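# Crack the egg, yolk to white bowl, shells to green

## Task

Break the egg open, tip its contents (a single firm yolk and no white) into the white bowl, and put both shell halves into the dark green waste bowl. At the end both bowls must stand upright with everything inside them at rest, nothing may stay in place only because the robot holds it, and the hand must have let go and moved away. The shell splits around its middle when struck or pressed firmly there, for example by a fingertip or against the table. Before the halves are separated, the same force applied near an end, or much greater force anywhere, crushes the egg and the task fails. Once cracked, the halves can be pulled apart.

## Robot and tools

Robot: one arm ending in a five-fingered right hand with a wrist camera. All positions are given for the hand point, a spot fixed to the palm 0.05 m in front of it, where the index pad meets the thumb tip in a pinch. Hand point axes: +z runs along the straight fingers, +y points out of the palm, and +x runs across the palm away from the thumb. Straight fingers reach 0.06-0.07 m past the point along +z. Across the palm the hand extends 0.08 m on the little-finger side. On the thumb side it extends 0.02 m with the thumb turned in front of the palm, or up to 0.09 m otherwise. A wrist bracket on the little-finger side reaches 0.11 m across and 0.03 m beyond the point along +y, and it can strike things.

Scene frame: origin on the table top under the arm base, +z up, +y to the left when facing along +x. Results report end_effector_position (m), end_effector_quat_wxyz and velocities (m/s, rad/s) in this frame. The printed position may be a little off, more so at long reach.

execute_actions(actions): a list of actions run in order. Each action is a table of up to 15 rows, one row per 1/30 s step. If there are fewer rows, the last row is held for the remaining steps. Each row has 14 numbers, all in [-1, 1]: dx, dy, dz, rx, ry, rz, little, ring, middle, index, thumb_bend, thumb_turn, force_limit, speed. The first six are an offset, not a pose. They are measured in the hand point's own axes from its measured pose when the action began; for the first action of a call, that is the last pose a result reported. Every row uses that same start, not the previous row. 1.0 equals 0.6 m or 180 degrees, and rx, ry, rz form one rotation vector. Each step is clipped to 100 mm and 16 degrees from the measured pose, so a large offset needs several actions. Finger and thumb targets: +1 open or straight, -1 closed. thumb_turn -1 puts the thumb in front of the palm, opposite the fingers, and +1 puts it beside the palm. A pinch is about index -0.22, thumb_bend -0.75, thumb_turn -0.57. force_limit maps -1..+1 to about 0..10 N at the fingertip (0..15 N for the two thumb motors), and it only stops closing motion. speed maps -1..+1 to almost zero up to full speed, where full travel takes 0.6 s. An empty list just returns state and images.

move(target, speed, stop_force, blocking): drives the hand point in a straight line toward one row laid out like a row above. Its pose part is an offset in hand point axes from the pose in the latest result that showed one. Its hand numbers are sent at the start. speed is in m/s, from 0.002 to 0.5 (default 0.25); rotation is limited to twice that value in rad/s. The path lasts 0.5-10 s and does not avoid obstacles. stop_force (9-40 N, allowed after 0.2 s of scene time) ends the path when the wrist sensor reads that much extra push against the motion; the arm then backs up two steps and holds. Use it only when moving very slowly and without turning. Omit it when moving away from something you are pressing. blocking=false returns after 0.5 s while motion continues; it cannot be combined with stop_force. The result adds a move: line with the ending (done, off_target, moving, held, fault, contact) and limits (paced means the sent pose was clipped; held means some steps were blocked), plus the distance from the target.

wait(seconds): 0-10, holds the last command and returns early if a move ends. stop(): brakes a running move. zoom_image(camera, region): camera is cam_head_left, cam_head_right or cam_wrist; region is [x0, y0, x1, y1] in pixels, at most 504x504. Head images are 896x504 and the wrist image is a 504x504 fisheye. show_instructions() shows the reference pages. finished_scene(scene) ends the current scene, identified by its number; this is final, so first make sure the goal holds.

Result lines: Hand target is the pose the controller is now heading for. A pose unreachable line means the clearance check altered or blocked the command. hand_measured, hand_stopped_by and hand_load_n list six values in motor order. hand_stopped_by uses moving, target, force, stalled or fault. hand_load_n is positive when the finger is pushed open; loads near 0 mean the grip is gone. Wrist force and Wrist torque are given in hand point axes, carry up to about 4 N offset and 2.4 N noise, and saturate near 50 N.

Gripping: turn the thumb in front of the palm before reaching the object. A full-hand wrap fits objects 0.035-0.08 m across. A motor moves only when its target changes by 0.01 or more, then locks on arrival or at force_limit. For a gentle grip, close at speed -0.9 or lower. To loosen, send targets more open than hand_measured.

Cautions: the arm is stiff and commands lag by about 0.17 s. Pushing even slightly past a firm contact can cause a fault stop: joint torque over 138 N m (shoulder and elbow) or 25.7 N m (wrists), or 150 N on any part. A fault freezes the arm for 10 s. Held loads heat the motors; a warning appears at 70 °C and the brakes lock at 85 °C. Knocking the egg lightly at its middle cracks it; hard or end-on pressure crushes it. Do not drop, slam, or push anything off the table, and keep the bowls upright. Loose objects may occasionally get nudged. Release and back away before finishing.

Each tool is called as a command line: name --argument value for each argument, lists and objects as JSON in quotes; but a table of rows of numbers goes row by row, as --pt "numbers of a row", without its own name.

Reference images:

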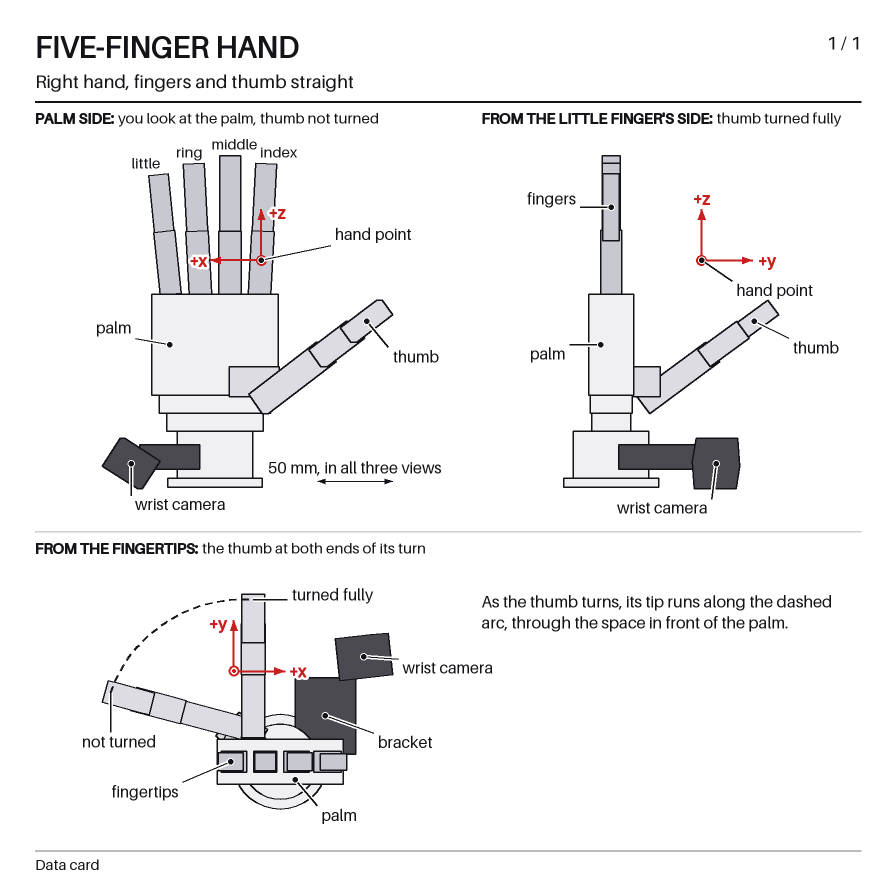

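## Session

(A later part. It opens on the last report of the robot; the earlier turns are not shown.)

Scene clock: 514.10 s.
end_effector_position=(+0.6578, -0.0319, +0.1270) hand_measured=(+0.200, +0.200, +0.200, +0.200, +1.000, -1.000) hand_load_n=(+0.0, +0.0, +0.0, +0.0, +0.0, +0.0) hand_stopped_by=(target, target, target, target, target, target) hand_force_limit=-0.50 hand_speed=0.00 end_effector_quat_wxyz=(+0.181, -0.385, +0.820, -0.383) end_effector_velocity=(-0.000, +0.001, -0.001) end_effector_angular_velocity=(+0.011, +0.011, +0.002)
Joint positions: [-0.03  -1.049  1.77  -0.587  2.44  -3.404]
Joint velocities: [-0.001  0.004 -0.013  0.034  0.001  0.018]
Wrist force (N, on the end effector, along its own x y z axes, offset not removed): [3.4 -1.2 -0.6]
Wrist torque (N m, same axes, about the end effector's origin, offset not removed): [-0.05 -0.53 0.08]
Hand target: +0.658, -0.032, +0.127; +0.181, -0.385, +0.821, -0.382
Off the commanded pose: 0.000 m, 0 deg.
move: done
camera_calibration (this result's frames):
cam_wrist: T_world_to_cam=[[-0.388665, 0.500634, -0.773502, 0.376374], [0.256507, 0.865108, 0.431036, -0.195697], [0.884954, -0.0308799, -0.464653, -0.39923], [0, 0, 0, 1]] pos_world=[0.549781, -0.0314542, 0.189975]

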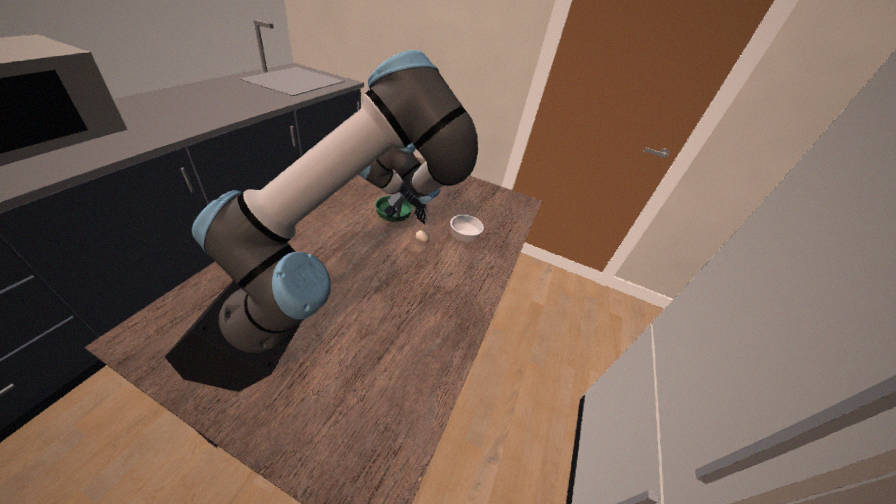

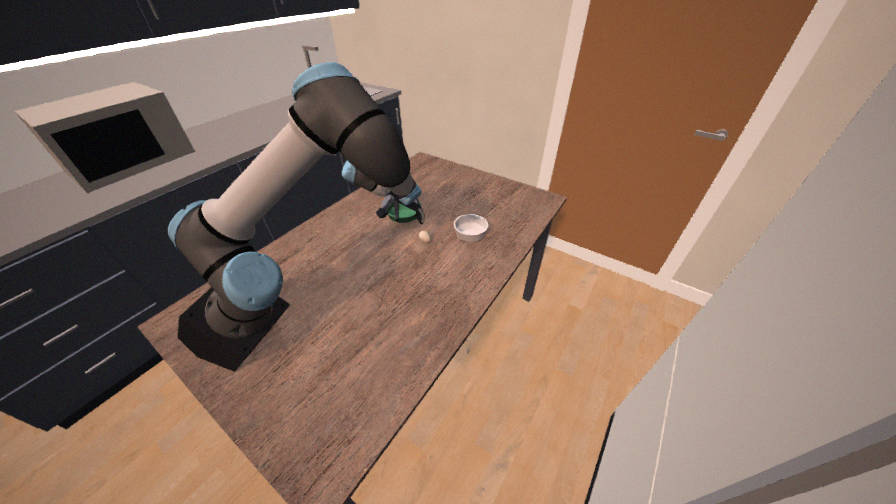

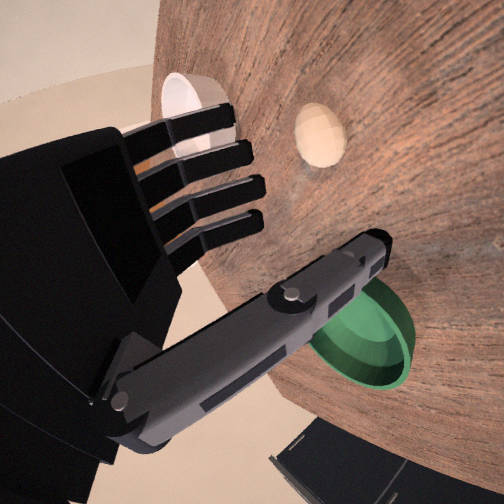

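move --target '[0.009,0.010,0.11,0,0,0,0.2,0.2,0.2,0.2,1,-1,-0.5,0]' --speed 0.1

move --target '[0,0.04,0.034,0,0,0,0.2,0.2,0.2,0.2,1,-1,-0.5,0]' --speed 0.04

Scene clock: 536.63 s.
end_effector_position=(+0.6903, -0.0656, +0.0802) hand_measured=(+0.200, +0.200, +0.200, +0.200, +1.000, -1.000) hand_load_n=(+0.0, +0.0, +0.0, +0.0, +0.0, +0.0) hand_stopped_by=(target, target, target, target, target, target) hand_force_limit=-0.50 hand_speed=0.00 end_effector_quat_wxyz=(+0.181, -0.385, +0.820, -0.383) end_effector_velocity=(+0.001, -0.001, -0.002) end_effector_angular_velocity=(+0.000, +0.000, -0.001)
Joint positions: [-0.134 -0.992  1.701 -0.588  2.337 -3.423]
Joint velocities: [-0.004  0.003 -0.004  0.    -0.003 -0.   ]
Wrist force (N, on the end effector, along its own x y z axes, offset not removed): [-0.5 0.2 -0.4]
Wrist torque (N m, same axes, about the end effector's origin, offset not removed): [0.15 0.15 0.08]
Hand target: +0.690, -0.066, +0.080; +0.181, -0.385, +0.820, -0.383
Off the commanded pose: 0.000 m, 0 deg.
move: done
camera_calibration (this result's frames):
cam_wrist: T_world_to_cam=[[-0.388649, 0.500786, -0.773411, 0.369751], [0.256547, 0.865022, 0.431186, -0.154771], [0.884949, -0.0308368, -0.464665, -0.450725], [0, 0, 0, 1]] pos_world=[0.582278, -0.0651845, 0.143268]

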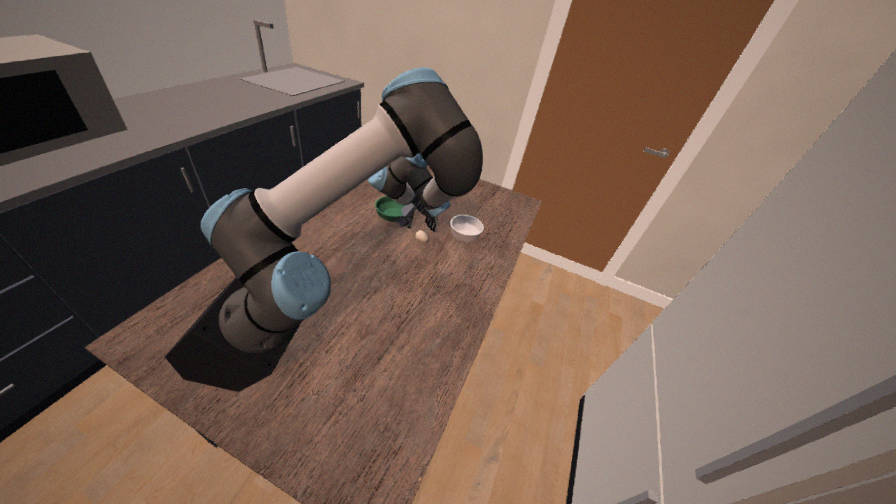

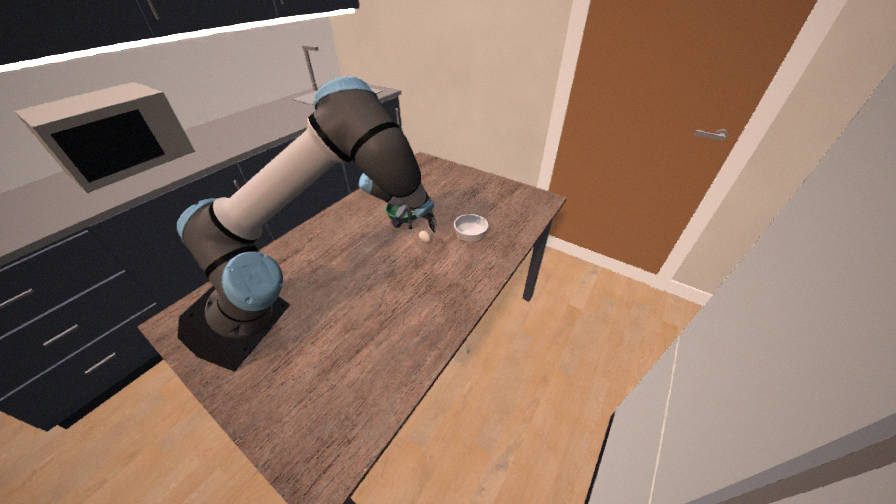

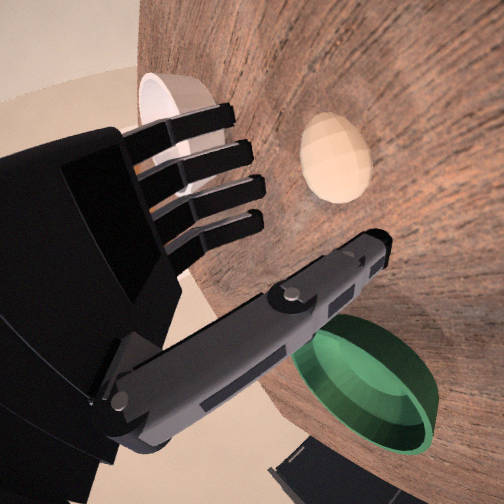

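Scene clock: 537.83 s.
end_effector_position=(+0.6906, -0.0657, +0.0491) hand_measured=(+0.200, +0.200, +0.200, +0.200, +1.000, -1.000) hand_load_n=(+0.0, +0.0, +0.0, +0.0, +0.0, +0.0) hand_stopped_by=(target, target, target, target, target, target) hand_force_limit=-0.50 hand_speed=0.00 end_effector_quat_wxyz=(+0.181, -0.385, +0.820, -0.383) end_effector_velocity=(-0.000, +0.000, -0.003) end_effector_angular_velocity=(-0.000, +0.001, +0.001)
Joint positions: [-0.17  -0.95   1.706 -0.639  2.301 -3.429]
Joint velocities: [-0.003  0.004  0.    -0.004 -0.003 -0.001]
Wrist force (N, on the end effector, along its own x y z axes, offset not removed): [-1.4 1.1 0.5]
Wrist torque (N m, same axes, about the end effector's origin, offset not removed): [0.30 0.06 -0.12]
Hand target: +0.691, -0.066, +0.049; +0.181, -0.385, +0.820, -0.383
Off the commanded pose: 0.000 m, 0 deg.
move: done
camera_calibration (this result's frames):
cam_wrist: T_world_to_cam=[[-0.388656, 0.500854, -0.773364, 0.345783], [0.256574, 0.864983, 0.431247, -0.141354], [0.884938, -0.030818, -0.464687, -0.465418], [0, 0, 0, 1]] pos_world=[0.582525, -0.0652609, 0.1121]

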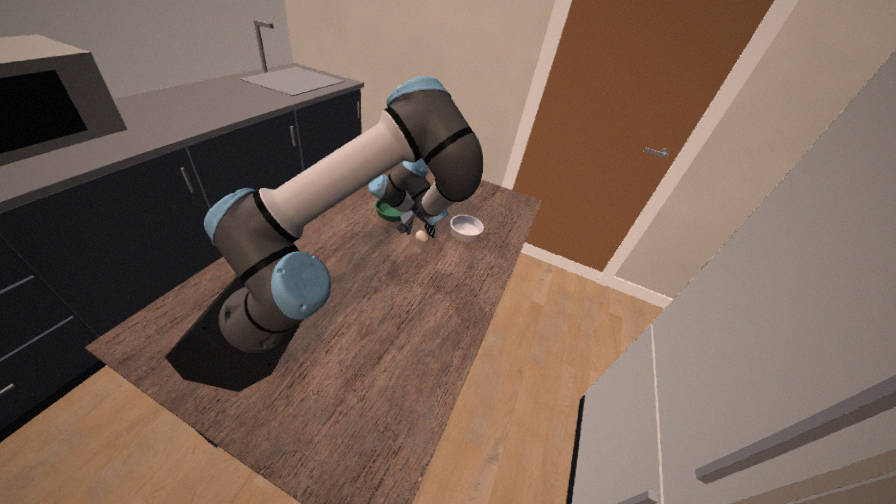

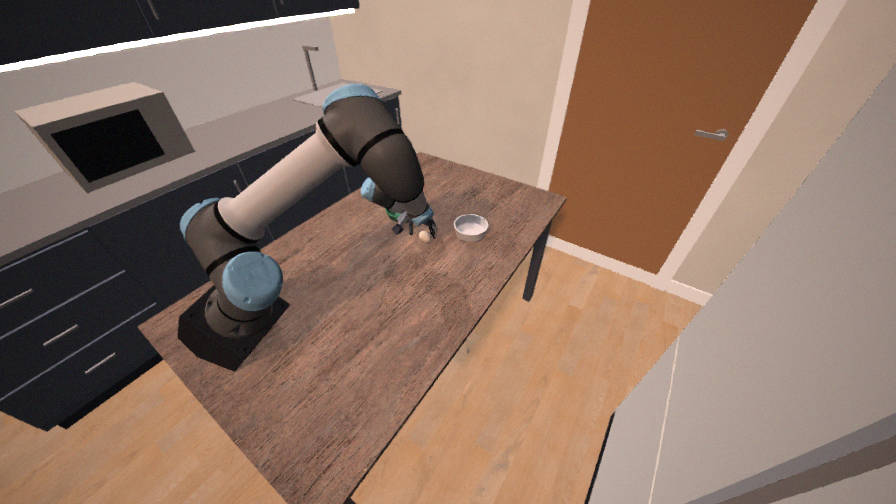

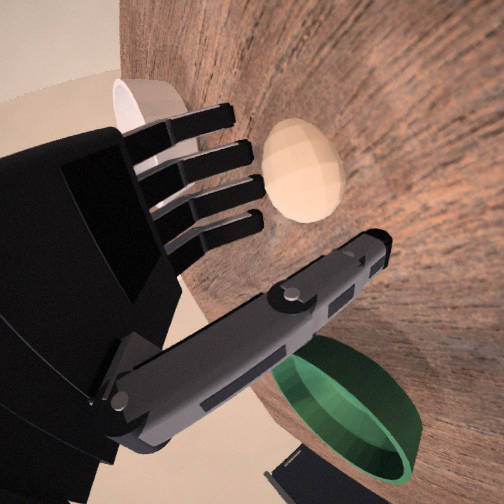

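move --target '[0,0.034,0.0115,0,0,0,0.2,0.2,0.2,0.2,1,-1,-0.5,0]' --speed 0.03

move --target '[0,0,0,0,0,0,0.2,0.2,-1,-1,-1,-1,-0.3,-0.9]'

Scene clock: 554.47 s.
end_effector_position=(+0.6847, -0.0608, +0.0293) hand_measured=(+0.200, +0.200, +0.200, +0.200, +1.000, -1.000) hand_load_n=(+0.0, +0.0, +0.0, +0.0, +0.0, +0.0) hand_stopped_by=(target, target, target, target, target, target) hand_force_limit=-0.50 hand_speed=0.00 end_effector_quat_wxyz=(+0.181, -0.384, +0.820, -0.383) end_effector_velocity=(-0.001, +0.001, -0.002) end_effector_angular_velocity=(-0.000, -0.000, +0.001)
Joint positions: [-0.187 -0.923  1.724 -0.686  2.284 -3.431]
Joint velocities: [-0.001  0.003  0.003 -0.006 -0.002 -0.001]
Wrist force (N, on the end effector, along its own x y z axes, offset not removed): [1.0 -0.1 -2.2]
Wrist torque (N m, same axes, about the end effector's origin, offset not removed): [0.27 -0.17 -0.05]
Hand target: +0.685, -0.061, +0.029; +0.181, -0.384, +0.820, -0.383
Off the commanded pose: 0.000 m, 0 deg.
move: done
camera_calibration (this result's frames):
cam_wrist: T_world_to_cam=[[-0.388676, 0.500899, -0.773325, 0.32574], [0.256598, 0.864957, 0.431285, -0.135627], [0.884923, -0.0308036, -0.464717, -0.469235], [0, 0, 0, 1]] pos_world=[0.576645, -0.0603054, 0.0923351]

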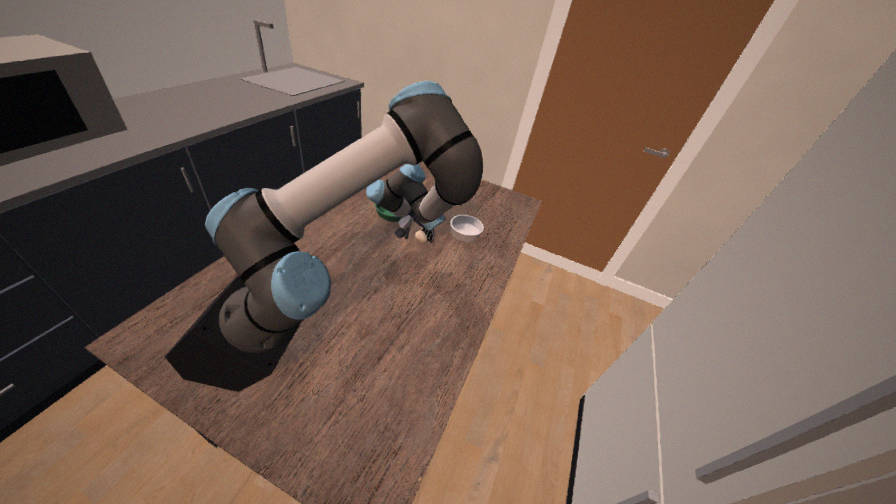

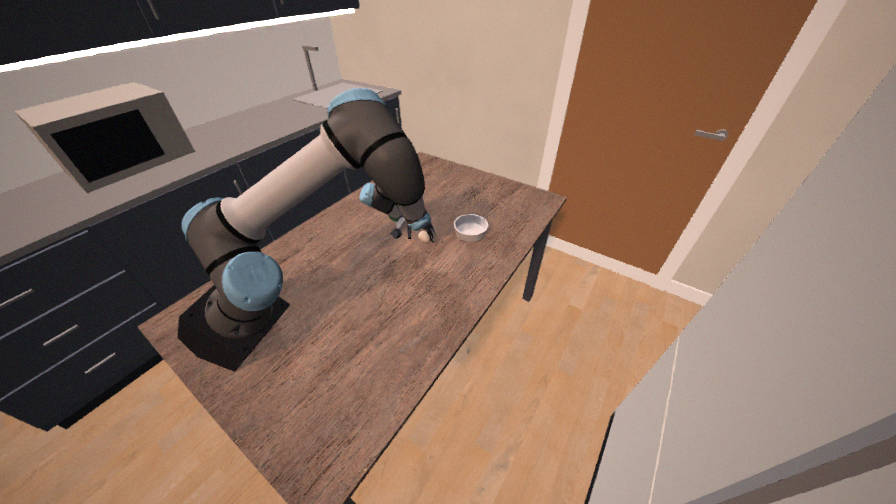

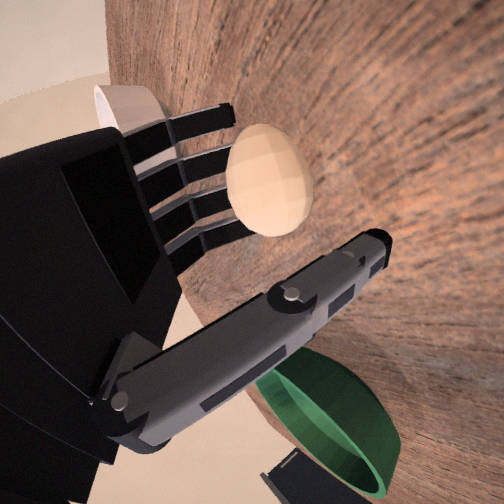

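Scene clock: 559.47 s.
end_effector_position=(+0.6847, -0.0608, +0.0293) hand_measured=(+0.200, +0.200, -0.616, -0.616, +0.484, -1.000) hand_load_n=(+0.0, +0.0, +0.0, +0.0, +0.0, +0.0) hand_stopped_by=(target, target, moving, moving, moving, target) hand_force_limit=-0.30 hand_speed=-0.90 end_effector_quat_wxyz=(+0.181, -0.384, +0.820, -0.383) end_effector_velocity=(-0.000, +0.000, -0.000) end_effector_angular_velocity=(+0.000, +0.001, +0.000)
Joint positions: [-0.187 -0.923  1.724 -0.686  2.284 -3.431]
Joint velocities: [-0.     0.001 -0.     0.001 -0.     0.   ]
Wrist force (N, on the end effector, along its own x y z axes, offset not removed): [0.2 -1.0 3.0]
Wrist torque (N m, same axes, about the end effector's origin, offset not removed): [-0.35 -0.18 -0.24]
Hand target: +0.685, -0.061, +0.029; +0.181, -0.384, +0.820, -0.383
Off the commanded pose: 0.000 m, 0 deg.
move: moving (no rest 5 s after the path's end)
camera_calibration (this result's frames):
cam_wrist: T_world_to_cam=[[-0.388674, 0.5009, -0.773325, 0.32574], [0.256599, 0.864957, 0.431285, -0.135627], [0.884924, -0.0308048, -0.464716, -0.469235], [0, 0, 0, 1]] pos_world=[0.576646, -0.0603058, 0.0923356]

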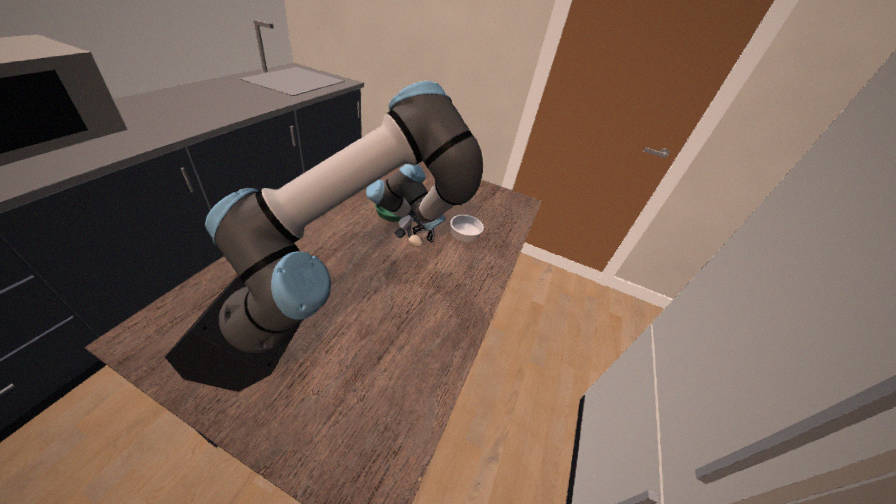

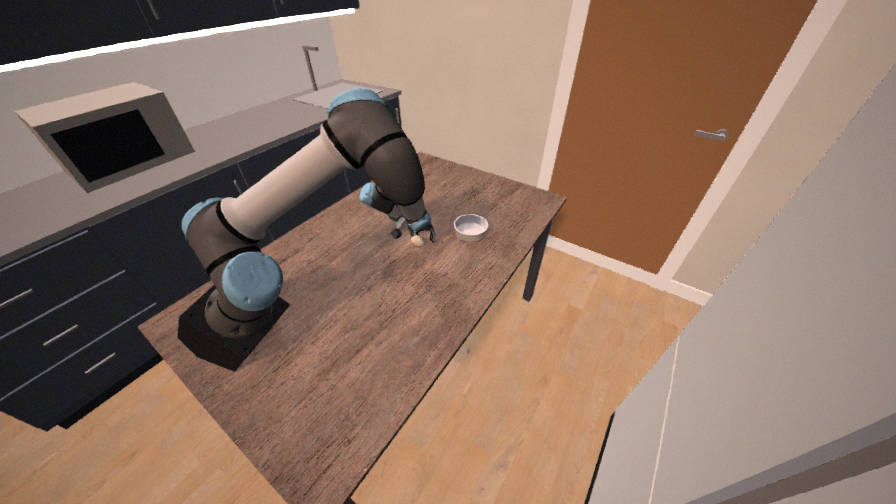

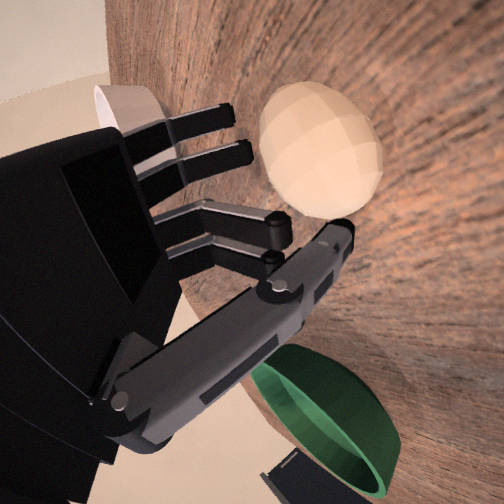

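move --target '[0,-0.12,-0.1,0,0,0,0.2,0.2,0.2,0.2,1,-1,-0.5,0]' --speed 0.1

Scene clock: 569.00 s.
end_effector_position=(+0.6846, -0.0611, +0.1226) hand_measured=(+0.200, +0.200, +0.200, +0.200, +1.000, -1.000) hand_load_n=(+0.0, +0.0, +0.0, +0.0, +0.0, +0.0) hand_stopped_by=(target, target, target, target, target, target) hand_force_limit=-0.50 hand_speed=0.00 end_effector_quat_wxyz=(+0.181, -0.385, +0.820, -0.383) end_effector_velocity=(+0.001, -0.000, +0.003) end_effector_angular_velocity=(+0.000, -0.001, -0.001)
Joint positions: [-0.079 -1.046  1.7   -0.527  2.392 -3.414]
Joint velocities: [ 0.003 -0.003 -0.003  0.005  0.003  0.001]
Wrist force (N, on the end effector, along its own x y z axes, offset not removed): [-3.2 -2.2 0.6]
Wrist torque (N m, same axes, about the end effector's origin, offset not removed): [-0.25 0.39 -0.36]
Hand target: +0.685, -0.061, +0.123; +0.181, -0.385, +0.820, -0.383
Off the commanded pose: 0.000 m, 0 deg.
move: done
camera_calibration (this result's frames):
cam_wrist: T_world_to_cam=[[-0.388652, 0.500696, -0.773468, 0.398067], [0.256529, 0.865072, 0.431095, -0.175465], [0.884953, -0.0308714, -0.464656, -0.425855], [0, 0, 0, 1]] pos_world=[0.576583, -0.0606671, 0.185658]

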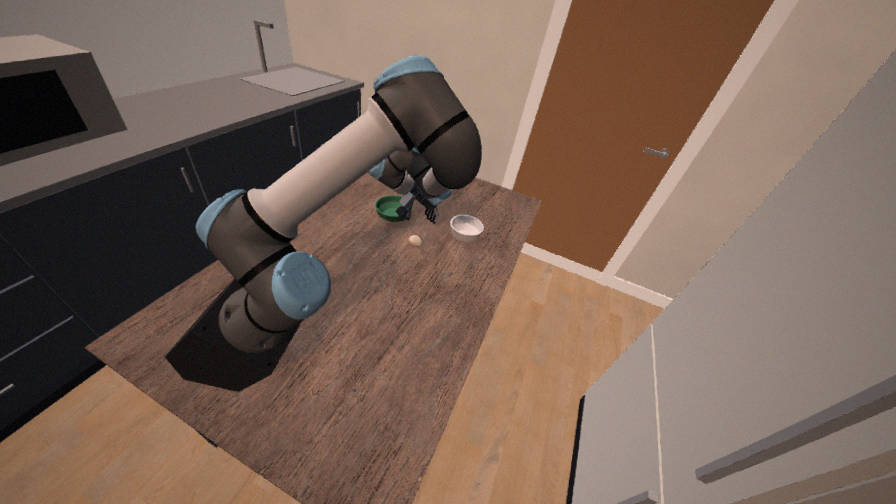

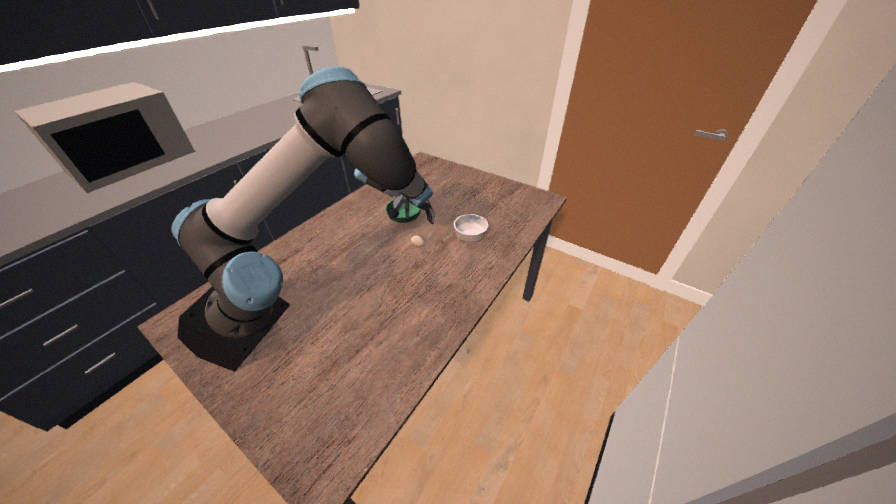

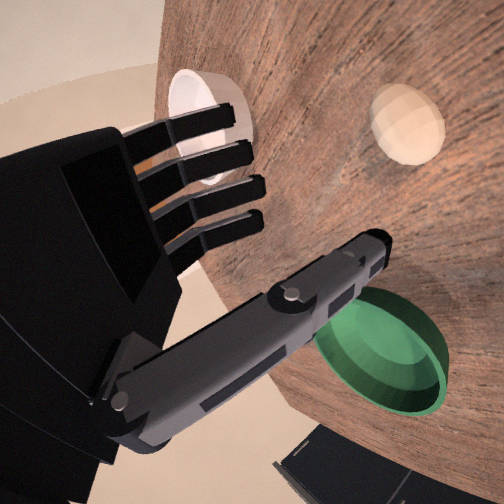

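move --target '[0.067,0.077,-0.032,0,-0.246,-0.207,0.2,0.2,0.2,0.2,1,-1,-0.5,0]' --speed 0.15

Scene clock: 591.83 s.
end_effector_position=(+0.6251, -0.0636, +0.0994) hand_measured=(+0.200, +0.200, +0.200, +0.200, +1.000, -1.000) hand_load_n=(+0.0, +0.0, +0.0, +0.0, +0.0, +0.0) hand_stopped_by=(target, target, target, target, target, target) hand_force_limit=-0.50 hand_speed=0.00 end_effector_quat_wxyz=(-0.343, +0.733, -0.532, +0.250) end_effector_velocity=(-0.001, -0.000, -0.001) end_effector_angular_velocity=(+0.001, +0.000, +0.015)
Joint positions: [-0.392 -1.201  1.78  -0.043  1.451 -4.05 ]
Joint velocities: [-0.005  0.002 -0.005  0.012 -0.011 -0.013]
Wrist force (N, on the end effector, along its own x y z axes, offset not removed): [-2.0 -0.3 -0.4]
Wrist torque (N m, same axes, about the end effector's origin, offset not removed): [0.12 0.41 -0.13]
Hand target: +0.625, -0.064, +0.099; -0.343, +0.734, -0.531, +0.249
Off the commanded pose: 0.000 m, 0 deg.
move: done
camera_calibration (this result's frames):
cam_wrist: T_world_to_cam=[[-0.628955, -0.0643185, -0.774776, 0.472632], [-0.596032, 0.679747, 0.427423, 0.373457], [0.499161, 0.730621, -0.465866, -0.0943453], [0, 0, 0, 1]] pos_world=[0.56695, -0.154527, 0.162608]

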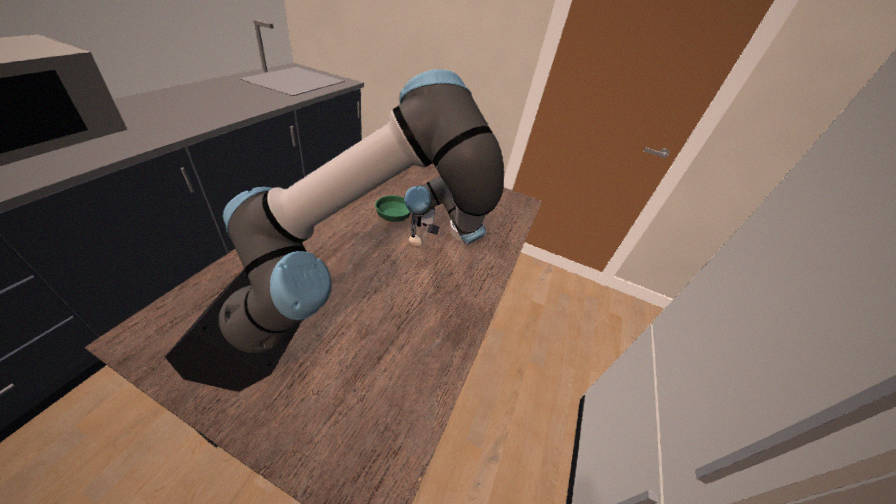

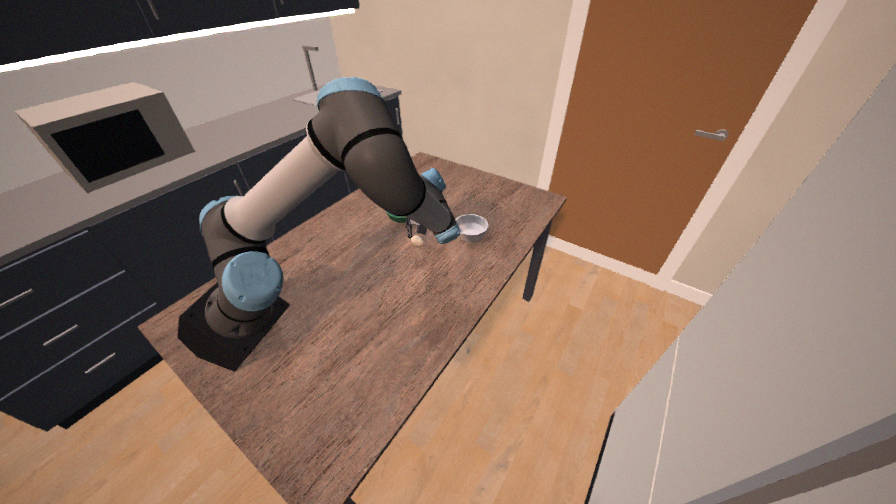

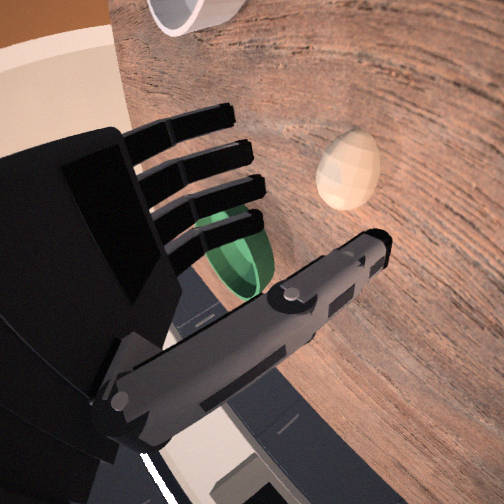

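move --target '[0,0.06,0.05,0,0,0,0.2,0.2,0.2,0.2,1,-1,-0.5,0]' --speed 0.04

zoom_image --camera "cam_head_right" --region '[360,150,520,270]'

zoom_image --camera "cam_head_left" --region '[360,150,520,270]'

Scene clock: 607.90 s.
end_effector_position=(+0.6251, -0.0636, +0.0529) hand_measured=(+0.200, +0.200, +0.200, +0.200, +1.000, -1.000) hand_load_n=(+0.0, +0.0, +0.0, +0.0, +0.0, +0.0) hand_stopped_by=(target, target, target, target, target, target) hand_force_limit=-0.50 hand_speed=0.00 end_effector_quat_wxyz=(-0.343, +0.733, -0.532, +0.249) end_effector_velocity=(+0.001, -0.001, -0.002) end_effector_angular_velocity=(-0.001, -0.002, -0.001)
Joint positions: [-0.446 -1.13   1.783 -0.114  1.404 -4.079]
Joint velocities: [-0.003  0.003 -0.001 -0.004 -0.003 -0.001]
Wrist force (N, on the end effector, along its own x y z axes, offset not removed): [0.0 -0.4 0.0]
Wrist torque (N m, same axes, about the end effector's origin, offset not removed): [-0.19 -0.28 -0.12]
Hand target: +0.625, -0.064, +0.053; -0.343, +0.733, -0.532, +0.249
Off the commanded pose: 0.000 m, 0 deg.
move: done
camera_calibration (this result's frames):
cam_wrist: T_world_to_cam=[[-0.629004, -0.0642418, -0.774743, 0.436604], [-0.596018, 0.679685, 0.42754, 0.393283], [0.499115, 0.730686, -0.465814, -0.115969], [0, 0, 0, 1]] pos_world=[0.566911, -0.154524, 0.116092]

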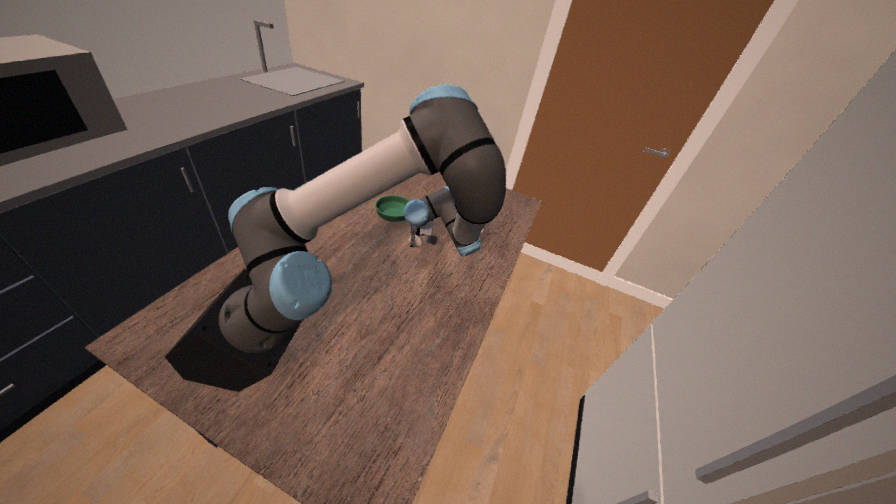

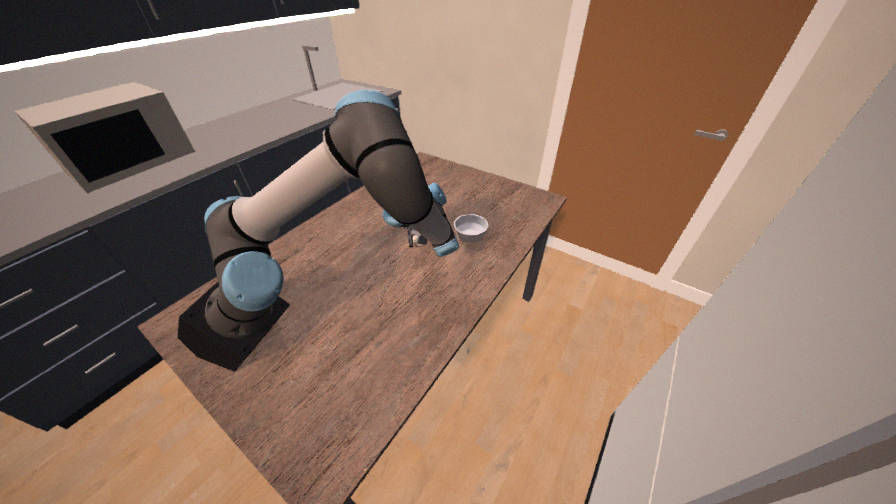

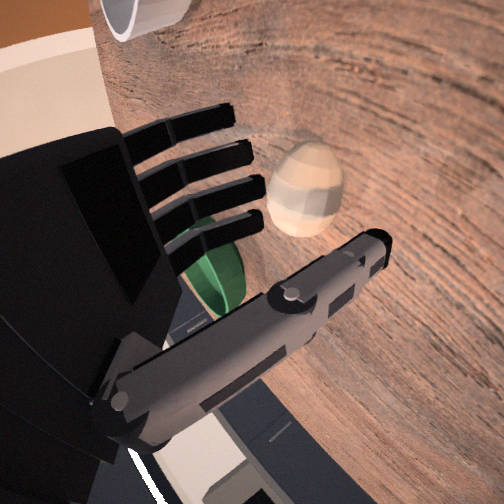

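Region (360, 150, 520, 270) of cam_head_right's 896x504 image, scaled by 3.150, with more detail than that image has; it fills the top 378 rows of this view, and the rest is white.

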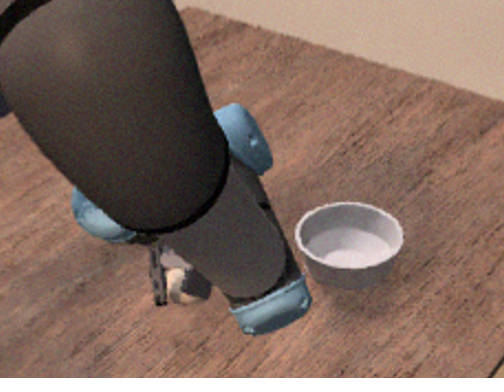

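Region (360, 150, 520, 270) of cam_head_left's 896x504 image, scaled by 3.150, with more detail than that image has; it fills the top 378 rows of this view, and the rest is white.

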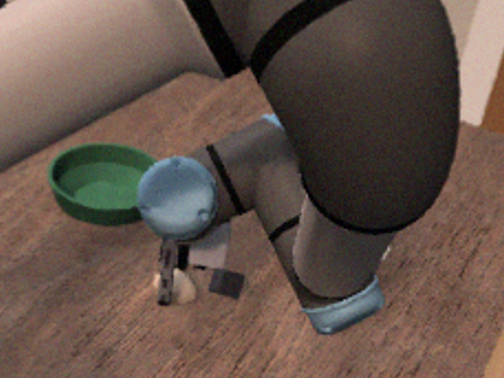

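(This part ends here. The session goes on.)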